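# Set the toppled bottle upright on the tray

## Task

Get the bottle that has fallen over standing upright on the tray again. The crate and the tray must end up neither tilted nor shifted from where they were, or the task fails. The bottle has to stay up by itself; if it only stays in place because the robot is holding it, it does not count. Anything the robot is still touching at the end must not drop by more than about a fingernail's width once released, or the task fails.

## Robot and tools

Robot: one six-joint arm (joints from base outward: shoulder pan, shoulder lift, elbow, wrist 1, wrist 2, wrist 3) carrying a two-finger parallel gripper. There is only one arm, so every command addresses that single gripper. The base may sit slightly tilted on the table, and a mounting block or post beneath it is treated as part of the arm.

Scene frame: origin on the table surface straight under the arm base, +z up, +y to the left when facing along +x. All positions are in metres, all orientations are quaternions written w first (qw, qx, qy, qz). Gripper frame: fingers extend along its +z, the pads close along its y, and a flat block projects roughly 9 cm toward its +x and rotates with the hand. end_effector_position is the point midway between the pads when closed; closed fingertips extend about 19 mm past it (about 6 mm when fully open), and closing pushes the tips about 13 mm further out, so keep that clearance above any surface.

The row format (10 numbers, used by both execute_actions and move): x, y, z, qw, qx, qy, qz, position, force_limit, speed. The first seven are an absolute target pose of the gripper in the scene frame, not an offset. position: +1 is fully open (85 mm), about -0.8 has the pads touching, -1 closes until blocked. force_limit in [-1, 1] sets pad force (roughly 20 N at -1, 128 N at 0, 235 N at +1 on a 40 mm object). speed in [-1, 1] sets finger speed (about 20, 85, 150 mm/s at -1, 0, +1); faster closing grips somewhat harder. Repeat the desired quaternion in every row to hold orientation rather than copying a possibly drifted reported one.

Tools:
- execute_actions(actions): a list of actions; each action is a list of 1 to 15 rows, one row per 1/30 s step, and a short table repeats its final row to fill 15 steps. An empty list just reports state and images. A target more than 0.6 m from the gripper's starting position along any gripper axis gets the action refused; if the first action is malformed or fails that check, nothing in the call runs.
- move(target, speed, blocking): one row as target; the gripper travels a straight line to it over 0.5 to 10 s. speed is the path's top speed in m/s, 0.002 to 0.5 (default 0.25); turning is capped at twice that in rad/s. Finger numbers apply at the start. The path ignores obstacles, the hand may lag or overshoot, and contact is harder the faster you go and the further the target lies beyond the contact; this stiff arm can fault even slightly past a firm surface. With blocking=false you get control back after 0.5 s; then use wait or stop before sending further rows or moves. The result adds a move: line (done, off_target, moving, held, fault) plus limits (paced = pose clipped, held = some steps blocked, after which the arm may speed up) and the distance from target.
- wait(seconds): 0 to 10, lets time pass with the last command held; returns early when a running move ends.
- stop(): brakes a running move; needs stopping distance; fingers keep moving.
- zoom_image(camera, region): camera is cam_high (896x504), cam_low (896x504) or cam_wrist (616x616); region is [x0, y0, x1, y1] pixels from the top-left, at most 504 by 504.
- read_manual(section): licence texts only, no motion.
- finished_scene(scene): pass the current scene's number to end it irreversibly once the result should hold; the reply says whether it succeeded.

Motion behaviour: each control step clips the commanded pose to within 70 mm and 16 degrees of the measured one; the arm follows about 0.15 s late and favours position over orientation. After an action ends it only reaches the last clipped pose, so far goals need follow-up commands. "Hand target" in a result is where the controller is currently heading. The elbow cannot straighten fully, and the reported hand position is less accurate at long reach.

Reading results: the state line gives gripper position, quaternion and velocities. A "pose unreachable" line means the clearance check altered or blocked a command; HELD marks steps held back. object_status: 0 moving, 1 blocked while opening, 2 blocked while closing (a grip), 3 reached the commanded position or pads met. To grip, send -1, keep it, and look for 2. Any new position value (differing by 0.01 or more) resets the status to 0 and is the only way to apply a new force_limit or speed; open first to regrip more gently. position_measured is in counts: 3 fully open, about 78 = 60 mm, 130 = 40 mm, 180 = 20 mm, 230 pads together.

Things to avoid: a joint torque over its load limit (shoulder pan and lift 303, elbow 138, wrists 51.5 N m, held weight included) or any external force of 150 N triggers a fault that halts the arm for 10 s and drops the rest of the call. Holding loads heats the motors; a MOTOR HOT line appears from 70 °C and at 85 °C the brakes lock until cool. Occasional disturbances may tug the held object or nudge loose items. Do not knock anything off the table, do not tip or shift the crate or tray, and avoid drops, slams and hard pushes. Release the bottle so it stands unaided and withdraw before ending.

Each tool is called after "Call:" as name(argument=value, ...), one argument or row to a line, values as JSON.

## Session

Call:
execute_actions(
  actions=[],
)

Scene clock: 0.00 s.
end_effector_position=(+0.2417, -0.1116, +0.2768) position_measured=3 object_status=3 end_effector_quat_wxyz=(+0.209, +0.815, -0.479, -0.252) end_effector_velocity=(+0.000, -0.000, +0.000) end_effector_angular_velocity=(-0.000, -0.000, -0.000)
Joint positions: [ 2.461 -1.984  2.379 -1.467 -2.023 -2.594]
Joint velocities: [-0.     0.    -0.001 -0.    -0.    -0.   ]
Motor temperatures (°C, as the motors report them): [24 27 24 29 31 30]
Hand target: +0.242, -0.112, +0.277; +0.209, +0.815, -0.479, -0.252

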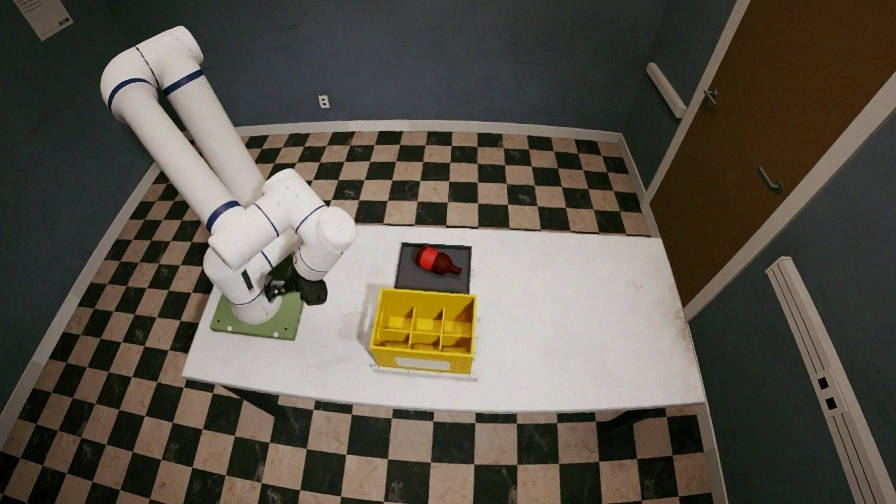

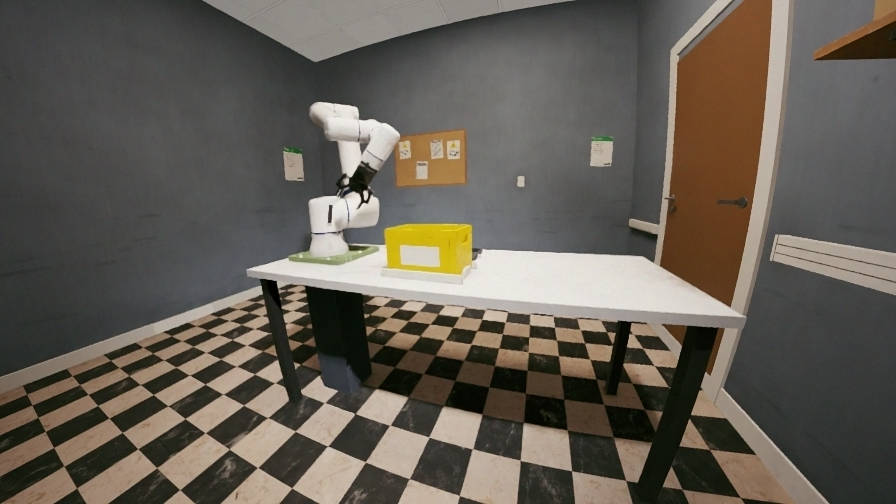

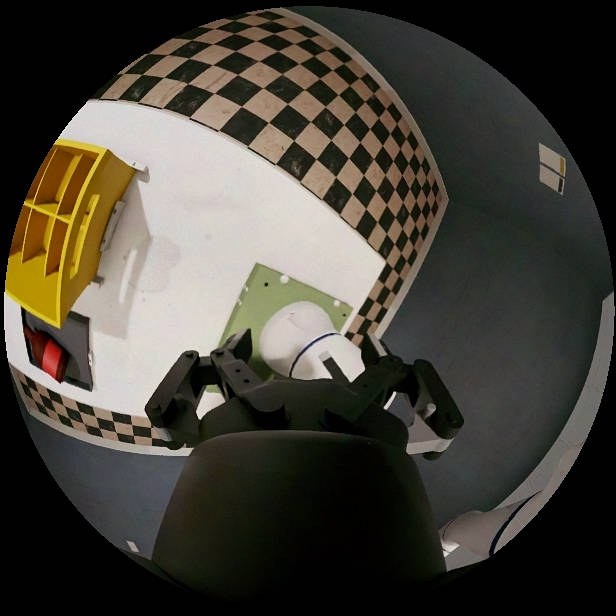

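Call:
move(
  target=[0.6,0.19,0.2,0,0.978,-0.208,0,1,0,0],
  speed=0.4,
)

Call:
move(
  target=[0.6,0.19,0.115,0,0.978,-0.208,0,1,0,0],
)

Scene clock: 2.13 s.
end_effector_position=(+0.5983, +0.1895, +0.2004) position_measured=3 object_status=3 end_effector_quat_wxyz=(+0.002, +0.978, -0.208, +0.001) end_effector_velocity=(+0.002, +0.001, -0.001) end_effector_angular_velocity=(+0.001, -0.002, +0.001)
Joint positions: [ 3.115 -1.532  2.174 -2.219 -1.575 -2.701]
Joint velocities: [ 0.001  0.005 -0.003 -0.004  0.001  0.   ]
Motor temperatures (°C, as the motors report them): [24 27 24 29 31 30]
Hand target: +0.599, +0.190, +0.200; +0.002, +0.978, -0.208, +0.001
Off the commanded pose: 0.002 m, 0 deg.
move: done; limits=paced

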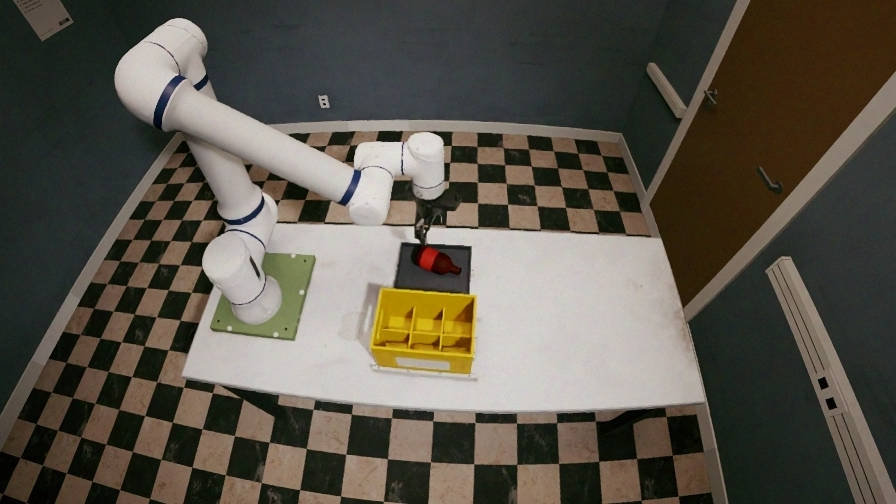

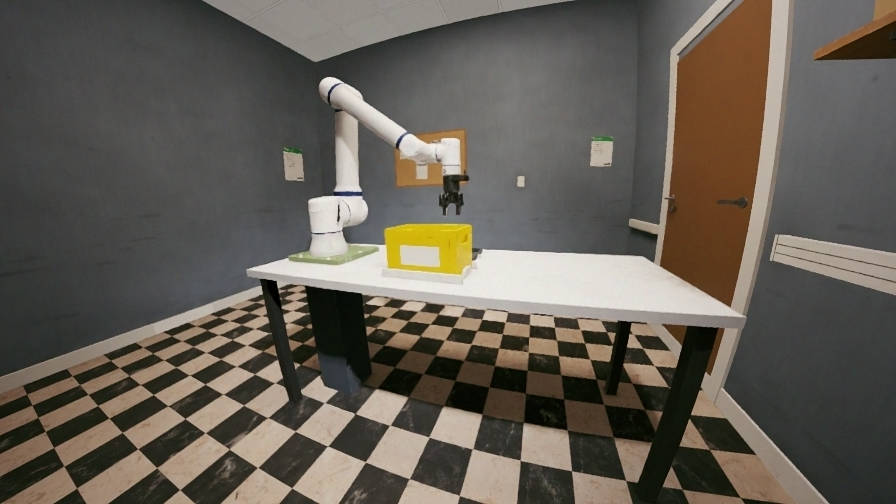

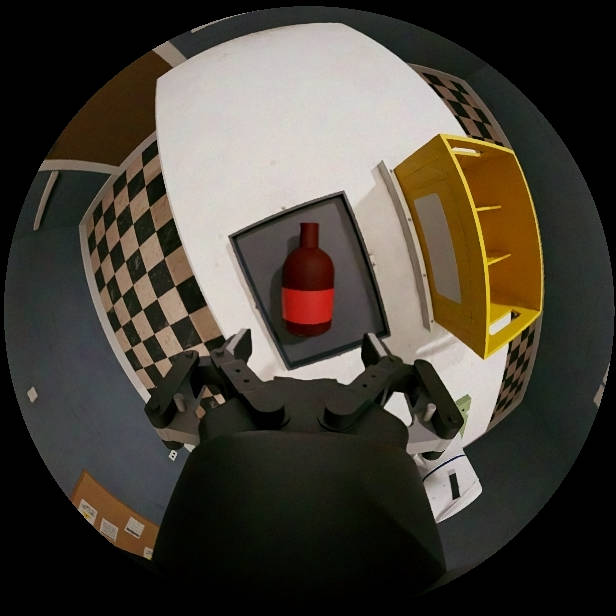

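Scene clock: 3.13 s.
end_effector_position=(+0.5999, +0.1899, +0.1156) position_measured=3 object_status=3 end_effector_quat_wxyz=(+0.000, +0.978, -0.208, -0.000) end_effector_velocity=(-0.000, +0.001, -0.003) end_effector_angular_velocity=(+0.000, +0.000, +0.001)
Joint positions: [ 3.113 -1.415  2.239 -2.402 -1.571 -2.702]
Joint velocities: [ 0.001  0.005  0.002 -0.006  0.     0.   ]
Motor temperatures (°C, as the motors report them): [24 27 24 29 31 30]
Hand target: +0.600, +0.190, +0.115; -0.000, +0.978, -0.208, +0.000
Off the commanded pose: 0.001 m, 0 deg.
move: done

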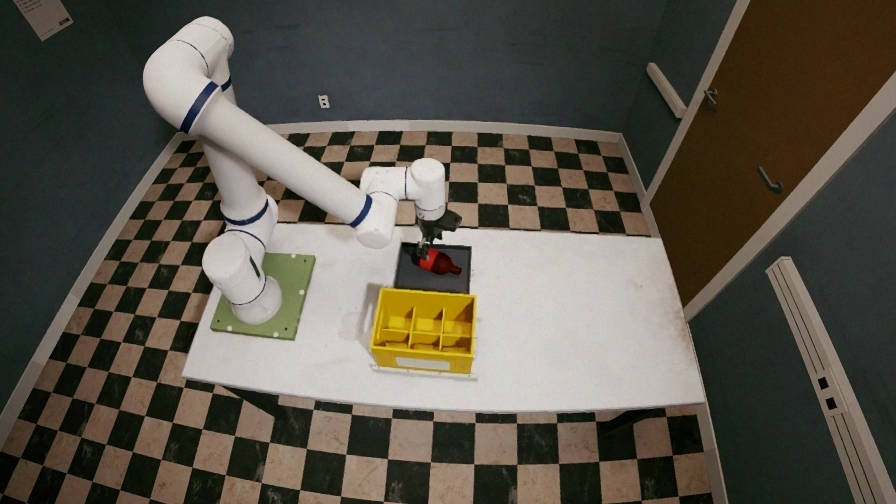

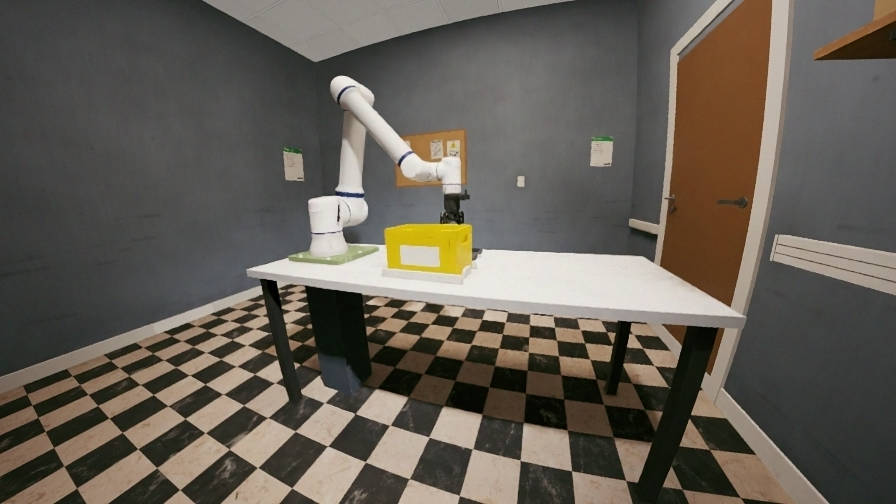

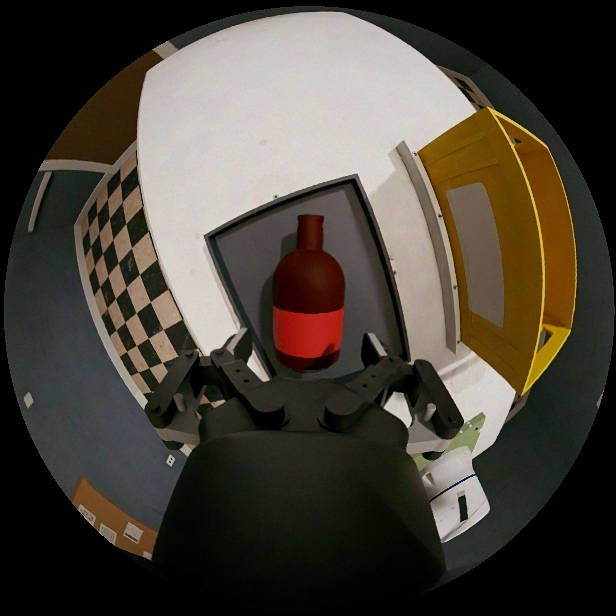

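Call:
move(
  target=[0.638,0.172,0.115,-0.057,0.942,-0.213,-0.253,1,0,0],
)

Call:
move(
  target=[0.611,0.185,0.047,-0.057,0.942,-0.213,-0.253,1,0,0],
  speed=0.08,
)

Scene clock: 4.90 s.
end_effector_position=(+0.6379, +0.1725, +0.1156) position_measured=3 object_status=3 end_effector_quat_wxyz=(-0.058, +0.942, -0.213, -0.252) end_effector_velocity=(+0.001, -0.001, -0.000) end_effector_angular_velocity=(+0.006, +0.014, +0.000)
Joint positions: [ 3.004 -1.216  1.921 -1.787 -1.394 -2.831]
Joint velocities: [-0.002  0.008 -0.01   0.018  0.003 -0.004]
Motor temperatures (°C, as the motors report them): [24 27 24 29 31 30]
Hand target: +0.638, +0.172, +0.116; -0.058, +0.942, -0.213, -0.253
Off the commanded pose: 0.001 m, 0 deg.
move: done

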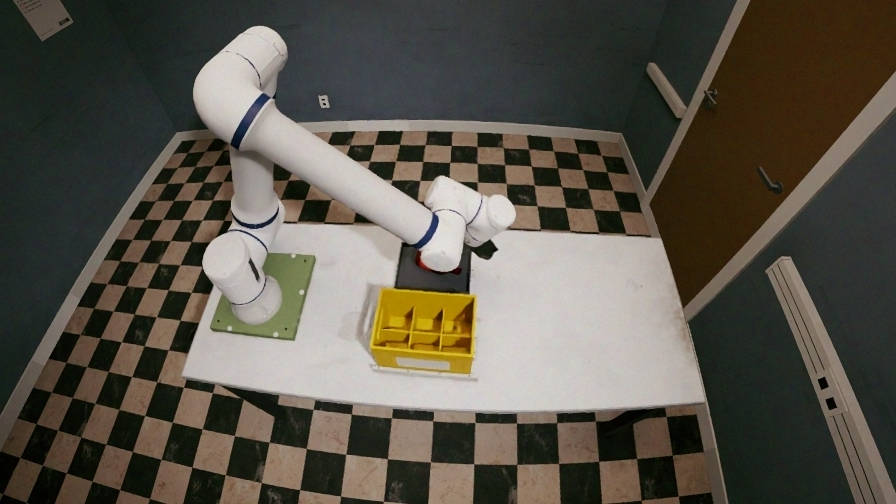

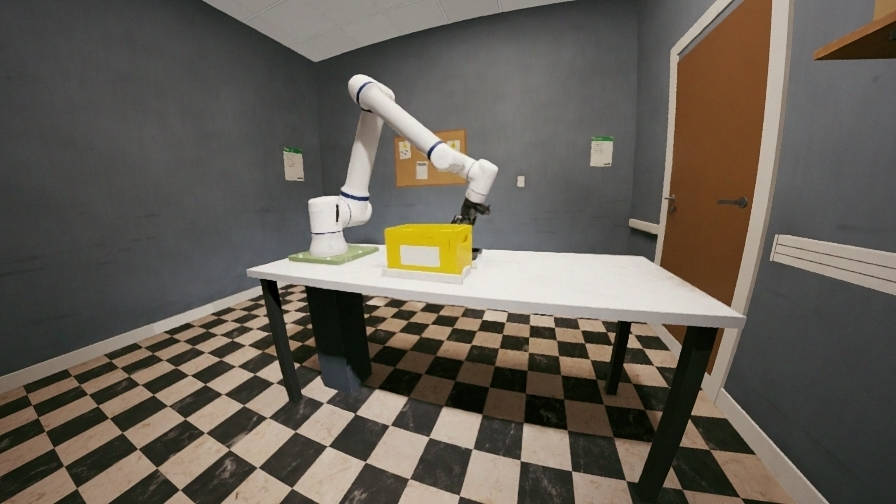

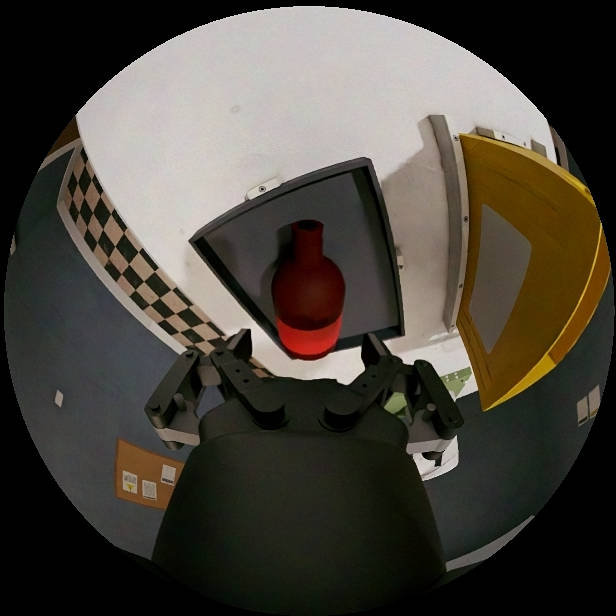

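Scene clock: 6.30 s.
end_effector_position=(+0.6110, +0.1848, +0.0474) position_measured=3 object_status=3 end_effector_quat_wxyz=(-0.057, +0.942, -0.213, -0.253) end_effector_velocity=(-0.001, +0.001, -0.002) end_effector_angular_velocity=(+0.000, +0.001, +0.000)
Joint positions: [ 3.018 -1.162  2.005 -1.925 -1.388 -2.818]
Joint velocities: [ 0.001  0.002  0.002 -0.004  0.     0.   ]
Motor temperatures (°C, as the motors report them): [24 27 24 29 31 30]
Hand target: +0.611, +0.185, +0.047; -0.057, +0.942, -0.213, -0.253
Off the commanded pose: 0.000 m, 0 deg.
move: done

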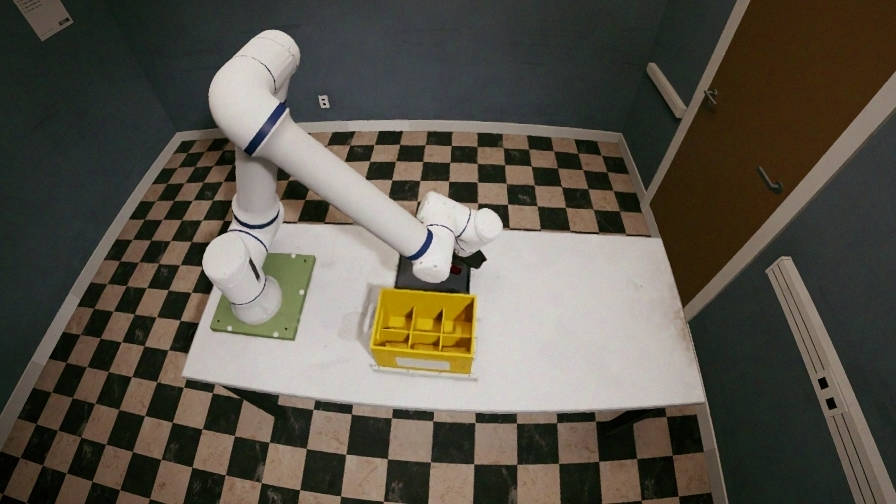

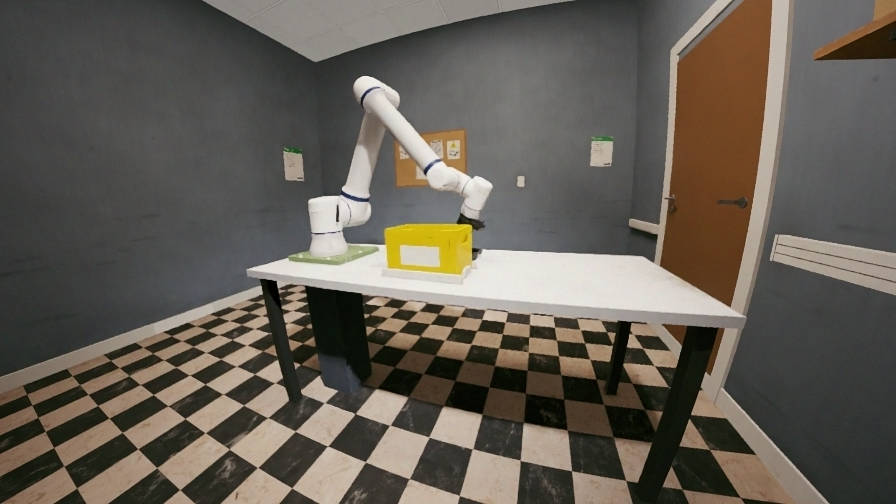

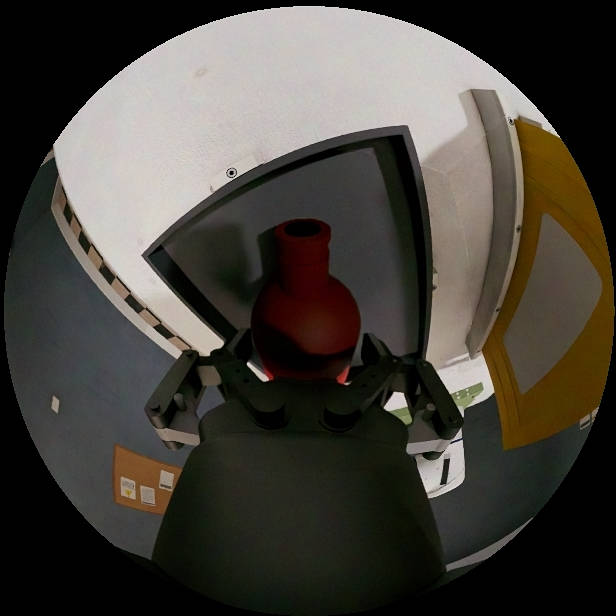

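Call:
move(
  target=[0.611,0.185,0.047,-0.057,0.942,-0.213,-0.253,-1,-0.75,-0.5],
)

Call:
move(
  target=[0.611,0.185,0.15,-0.057,0.942,-0.213,-0.253,-1,-0.75,-0.5],
  speed=0.2,
)

Call:
move(
  target=[0.63,0.18,0.13,0.11,0.844,-0.191,0.488,-1,-0.75,-0.5],
  speed=0.35,
)

Call:
move(
  target=[0.63,0.18,0.092,0.11,0.844,-0.191,0.488,-1,-0.75,-0.5],
  speed=0.05,
)

Call:
zoom_image(
  camera="cam_high",
  region=[370,190,510,300],
)

Scene clock: 7.23 s.
end_effector_position=(+0.6110, +0.1850, +0.0470) position_measured=41 object_status=2 end_effector_quat_wxyz=(-0.057, +0.942, -0.213, -0.253) end_effector_velocity=(+0.000, -0.000, +0.000) end_effector_angular_velocity=(+0.000, -0.000, -0.001)
Joint positions: [ 3.018 -1.162  2.005 -1.926 -1.388 -2.818]
Joint velocities: [-0.  0. -0.  0.  0.  0.]
Motor temperatures (°C, as the motors report them): [24 27 24 29 31 30]
Hand target: +0.611, +0.185, +0.047; -0.057, +0.942, -0.213, -0.253
Off the commanded pose: 0.000 m, 0 deg.
move: done

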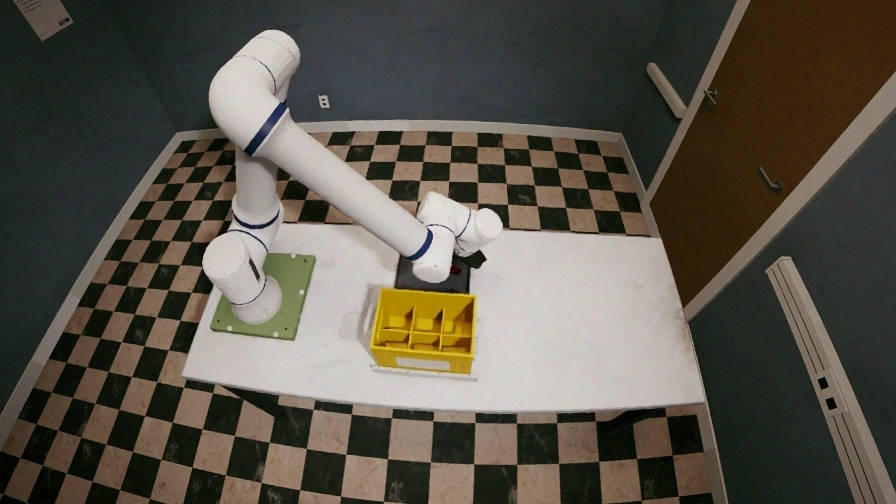

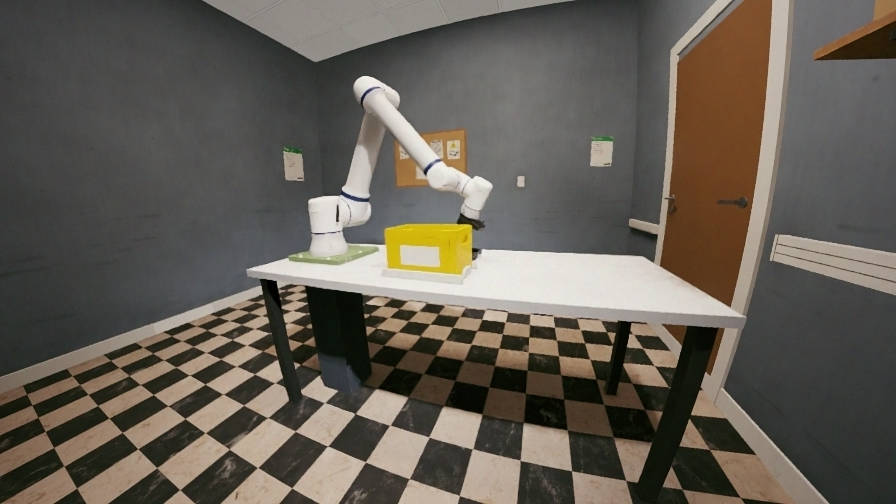

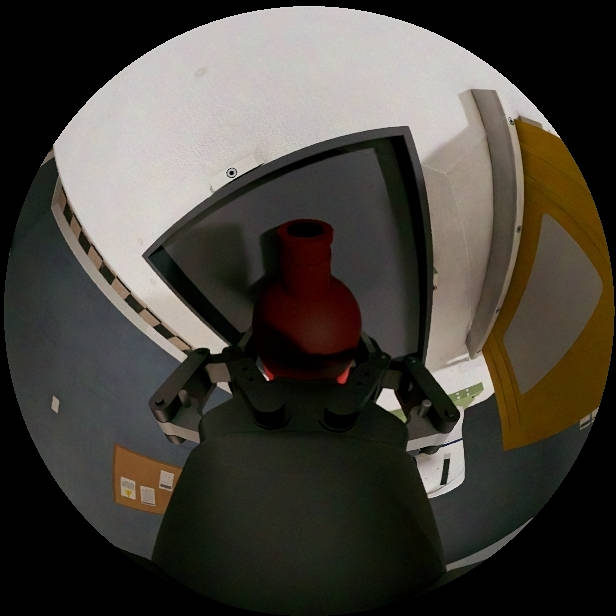

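Scene clock: 8.33 s.
end_effector_position=(+0.6110, +0.1850, +0.1494) position_measured=41 object_status=2 end_effector_quat_wxyz=(-0.057, +0.942, -0.213, -0.253) end_effector_velocity=(-0.000, -0.000, +0.002) end_effector_angular_velocity=(-0.000, +0.001, -0.000)
Joint positions: [ 3.018 -1.287  1.946 -1.742 -1.388 -2.818]
Joint velocities: [-0.    -0.002 -0.002  0.005 -0.    -0.   ]
Motor temperatures (°C, as the motors report them): [24 27 24 29 31 30]
Hand target: +0.611, +0.185, +0.150; -0.057, +0.942, -0.213, -0.253
Off the commanded pose: 0.001 m, 0 deg.
move: done

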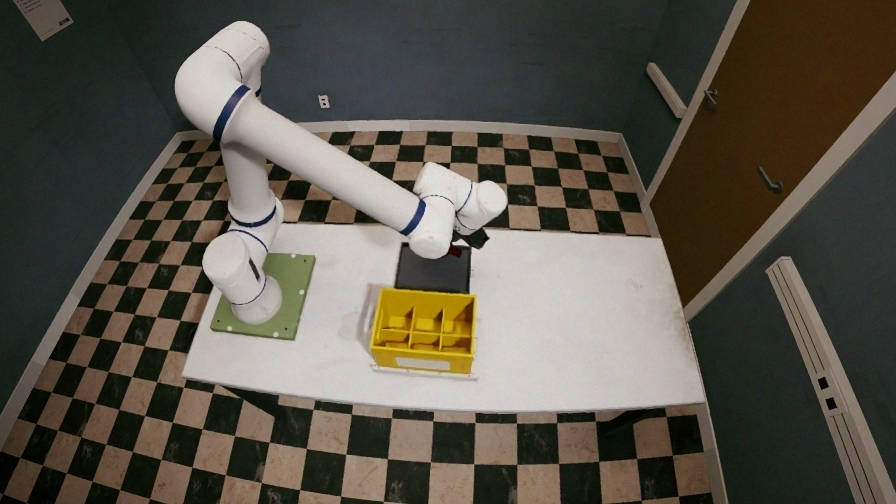

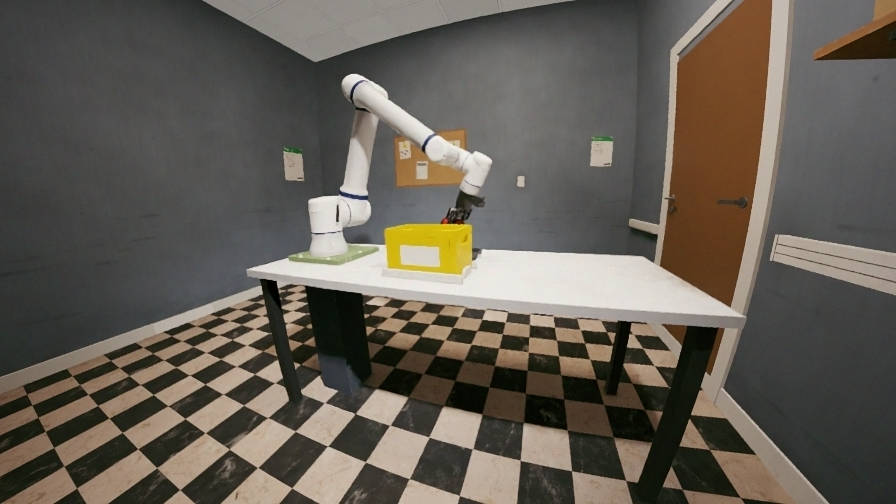

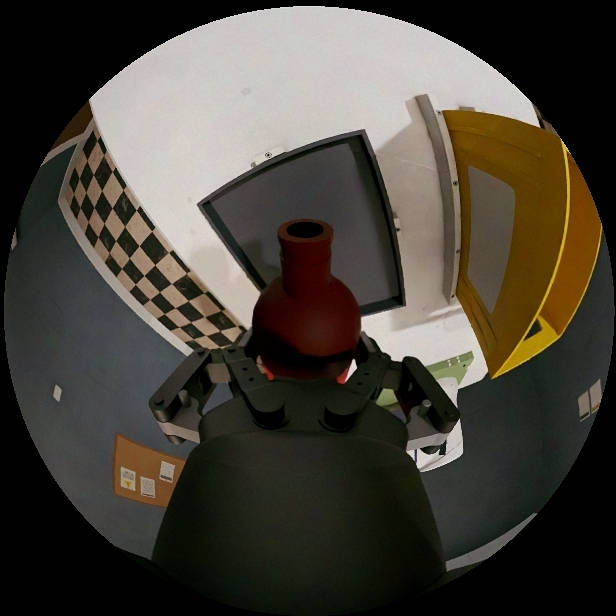

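Scene clock: 11.23 s.
end_effector_position=(+0.6306, +0.1794, +0.1301) position_measured=41 object_status=2 end_effector_quat_wxyz=(+0.113, +0.845, -0.191, +0.487) end_effector_velocity=(+0.000, +0.000, -0.000) end_effector_angular_velocity=(-0.006, -0.012, +0.003)
Joint positions: [ 3.346 -1.035  2.467 -3.933 -2.166 -2.746]
Joint velocities: [ 0.001  0.012 -0.001 -0.026 -0.004 -0.009]
Motor temperatures (°C, as the motors report them): [24 27 24 29 31 30]
Hand target: +0.631, +0.179, +0.130; +0.113, +0.844, -0.191, +0.488
Off the commanded pose: 0.001 m, 0 deg.
move: done

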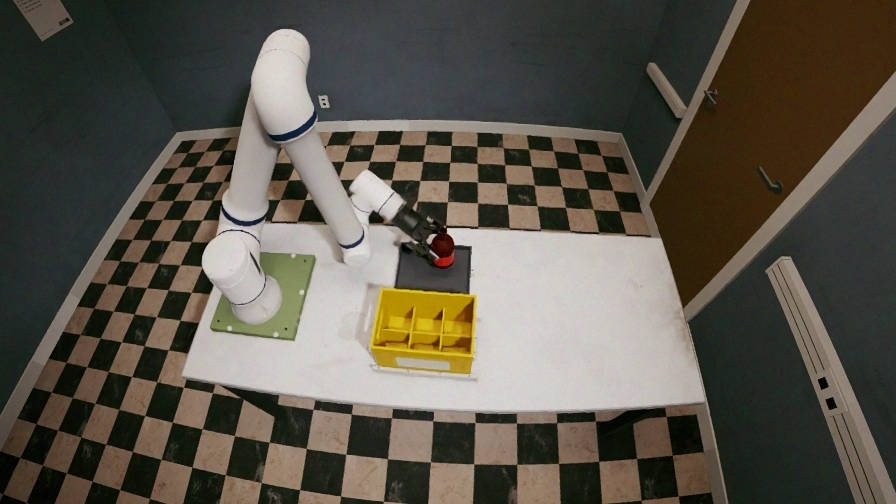

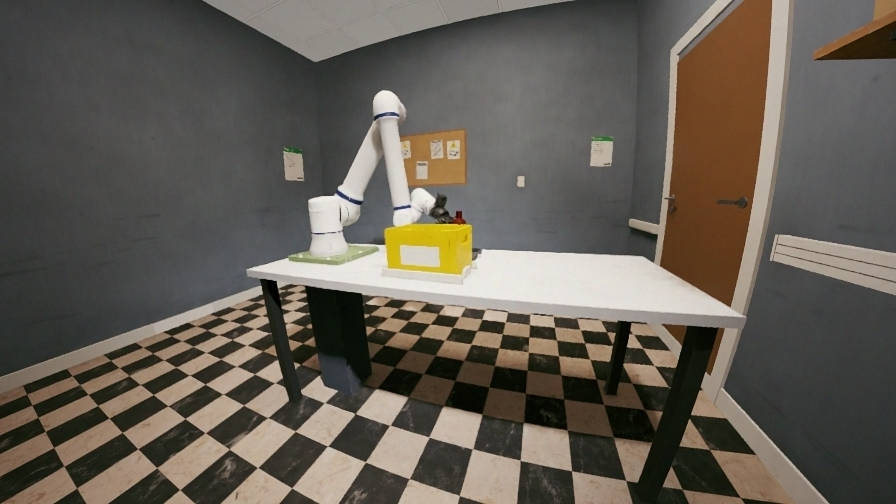

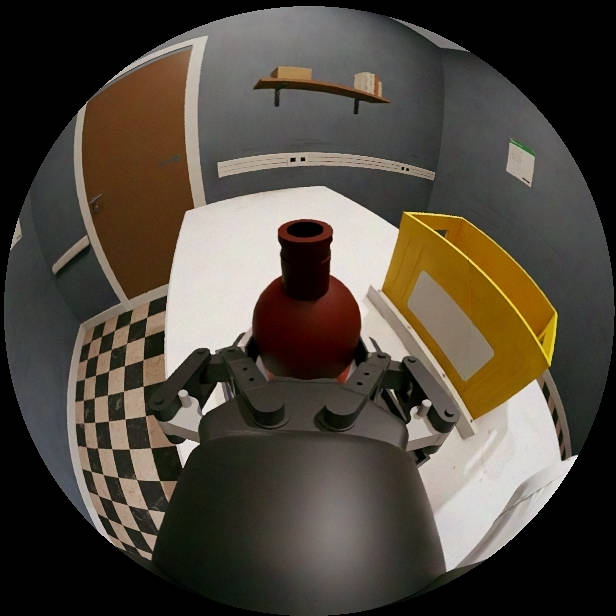

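Scene clock: 12.40 s.
end_effector_position=(+0.6301, +0.1800, +0.0925) position_measured=41 object_status=2 end_effector_quat_wxyz=(+0.110, +0.844, -0.191, +0.488) end_effector_velocity=(-0.000, +0.001, -0.003) end_effector_angular_velocity=(-0.001, +0.000, +0.002)
Joint positions: [ 3.346 -0.937  2.459 -4.027 -2.162 -2.746]
Joint velocities: [ 0.001  0.007 -0.001 -0.007  0.    -0.002]
Motor temperatures (°C, as the motors report them): [24 27 24 29 31 30]
Hand target: +0.630, +0.180, +0.092; +0.110, +0.844, -0.191, +0.488
Off the commanded pose: 0.000 m, 0 deg.
move: done

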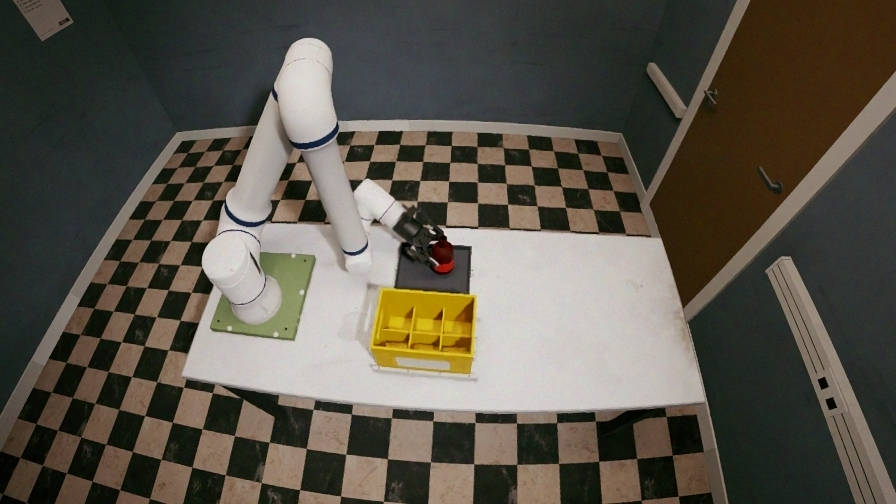

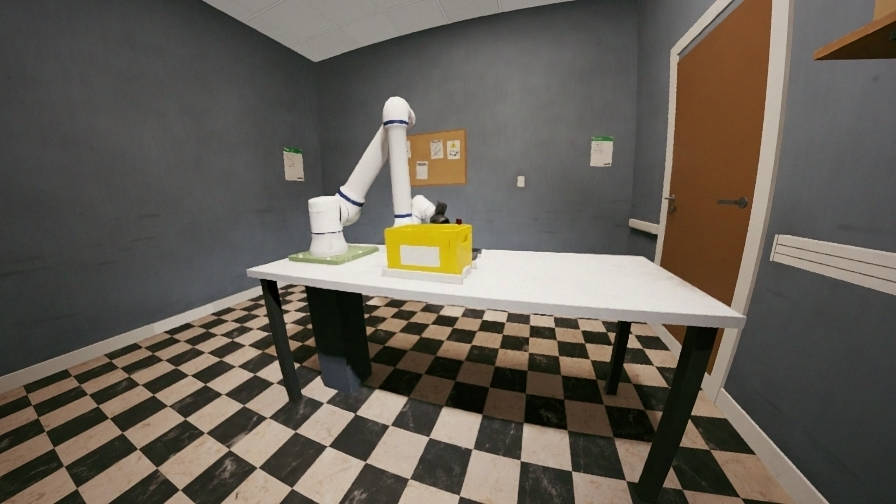

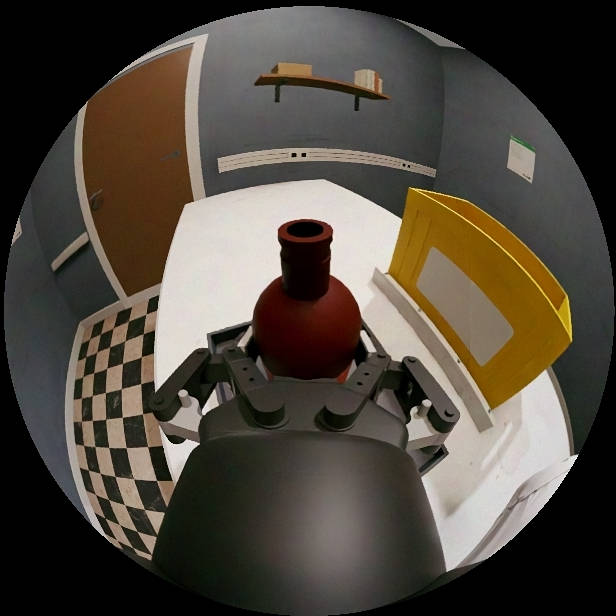

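Region (370, 190, 510, 300) of cam_high's 896x504 image, scaled by 3.600, with more detail than that image has; it fills the top 396 rows of this view, and the rest is white.

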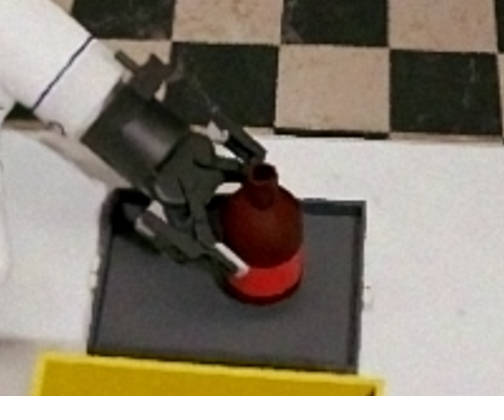

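Call:
move(
  target=[0.63,0.18,0.082,0.11,0.844,-0.191,0.488,-1,-0.75,-0.5],
  speed=0.015,
)

Call:
zoom_image(
  camera="cam_high",
  region=[370,190,510,300],
)

Scene clock: 13.43 s.
end_effector_position=(+0.6300, +0.1800, +0.0823) position_measured=41 object_status=2 end_effector_quat_wxyz=(+0.110, +0.844, -0.191, +0.488) end_effector_velocity=(-0.000, +0.001, -0.002) end_effector_angular_velocity=(+0.000, -0.000, +0.001)
Joint positions: [ 3.345 -0.911  2.456 -4.049 -2.161 -2.746]
Joint velocities: [ 0.001  0.006 -0.001 -0.006  0.    -0.   ]
Motor temperatures (°C, as the motors report them): [24 27 24 29 31 30]
Hand target: +0.630, +0.180, +0.082; +0.110, +0.844, -0.191, +0.488
Off the commanded pose: 0.000 m, 0 deg.
move: done

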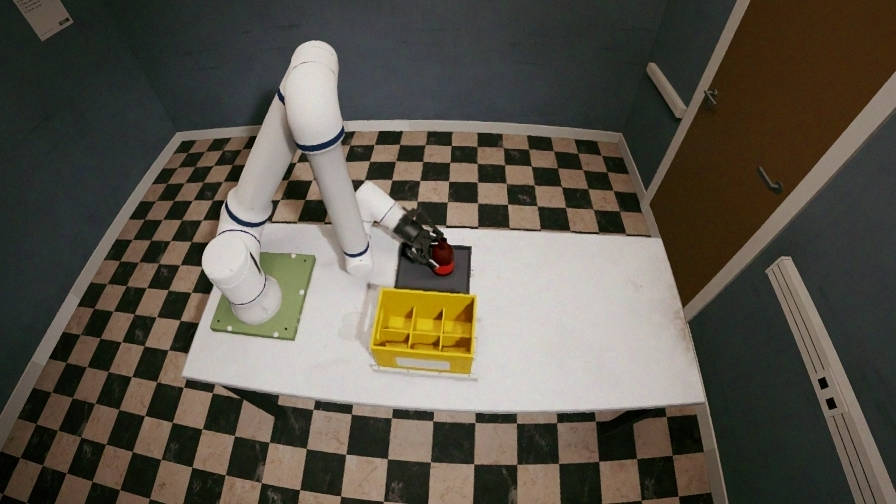

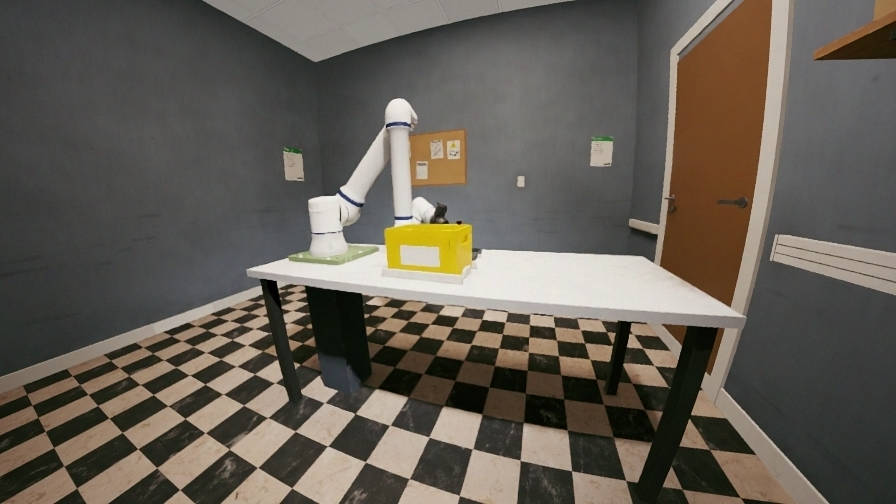

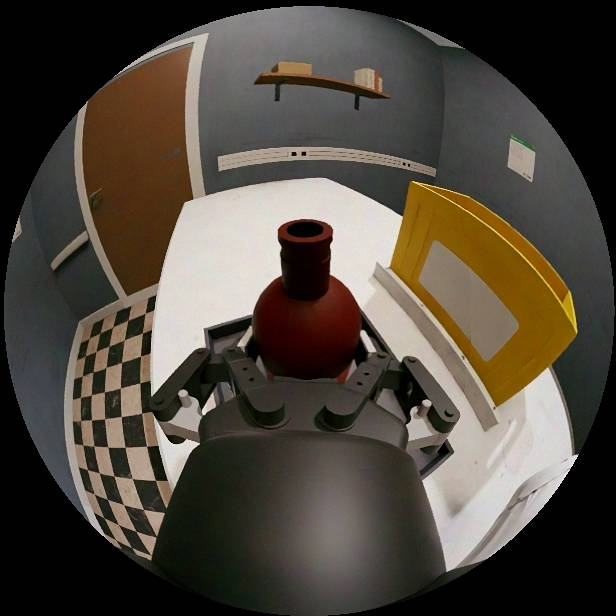

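Region (370, 190, 510, 300) of cam_high's 896x504 image, scaled by 3.600, with more detail than that image has; it fills the top 396 rows of this view, and the rest is white.

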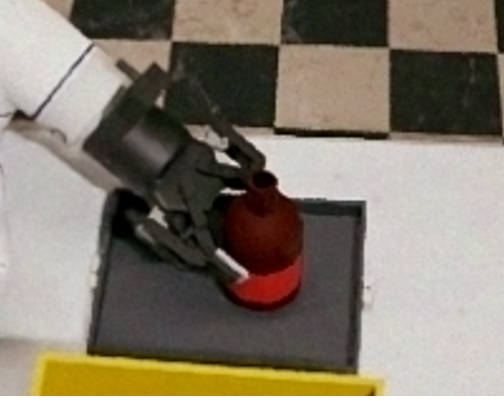

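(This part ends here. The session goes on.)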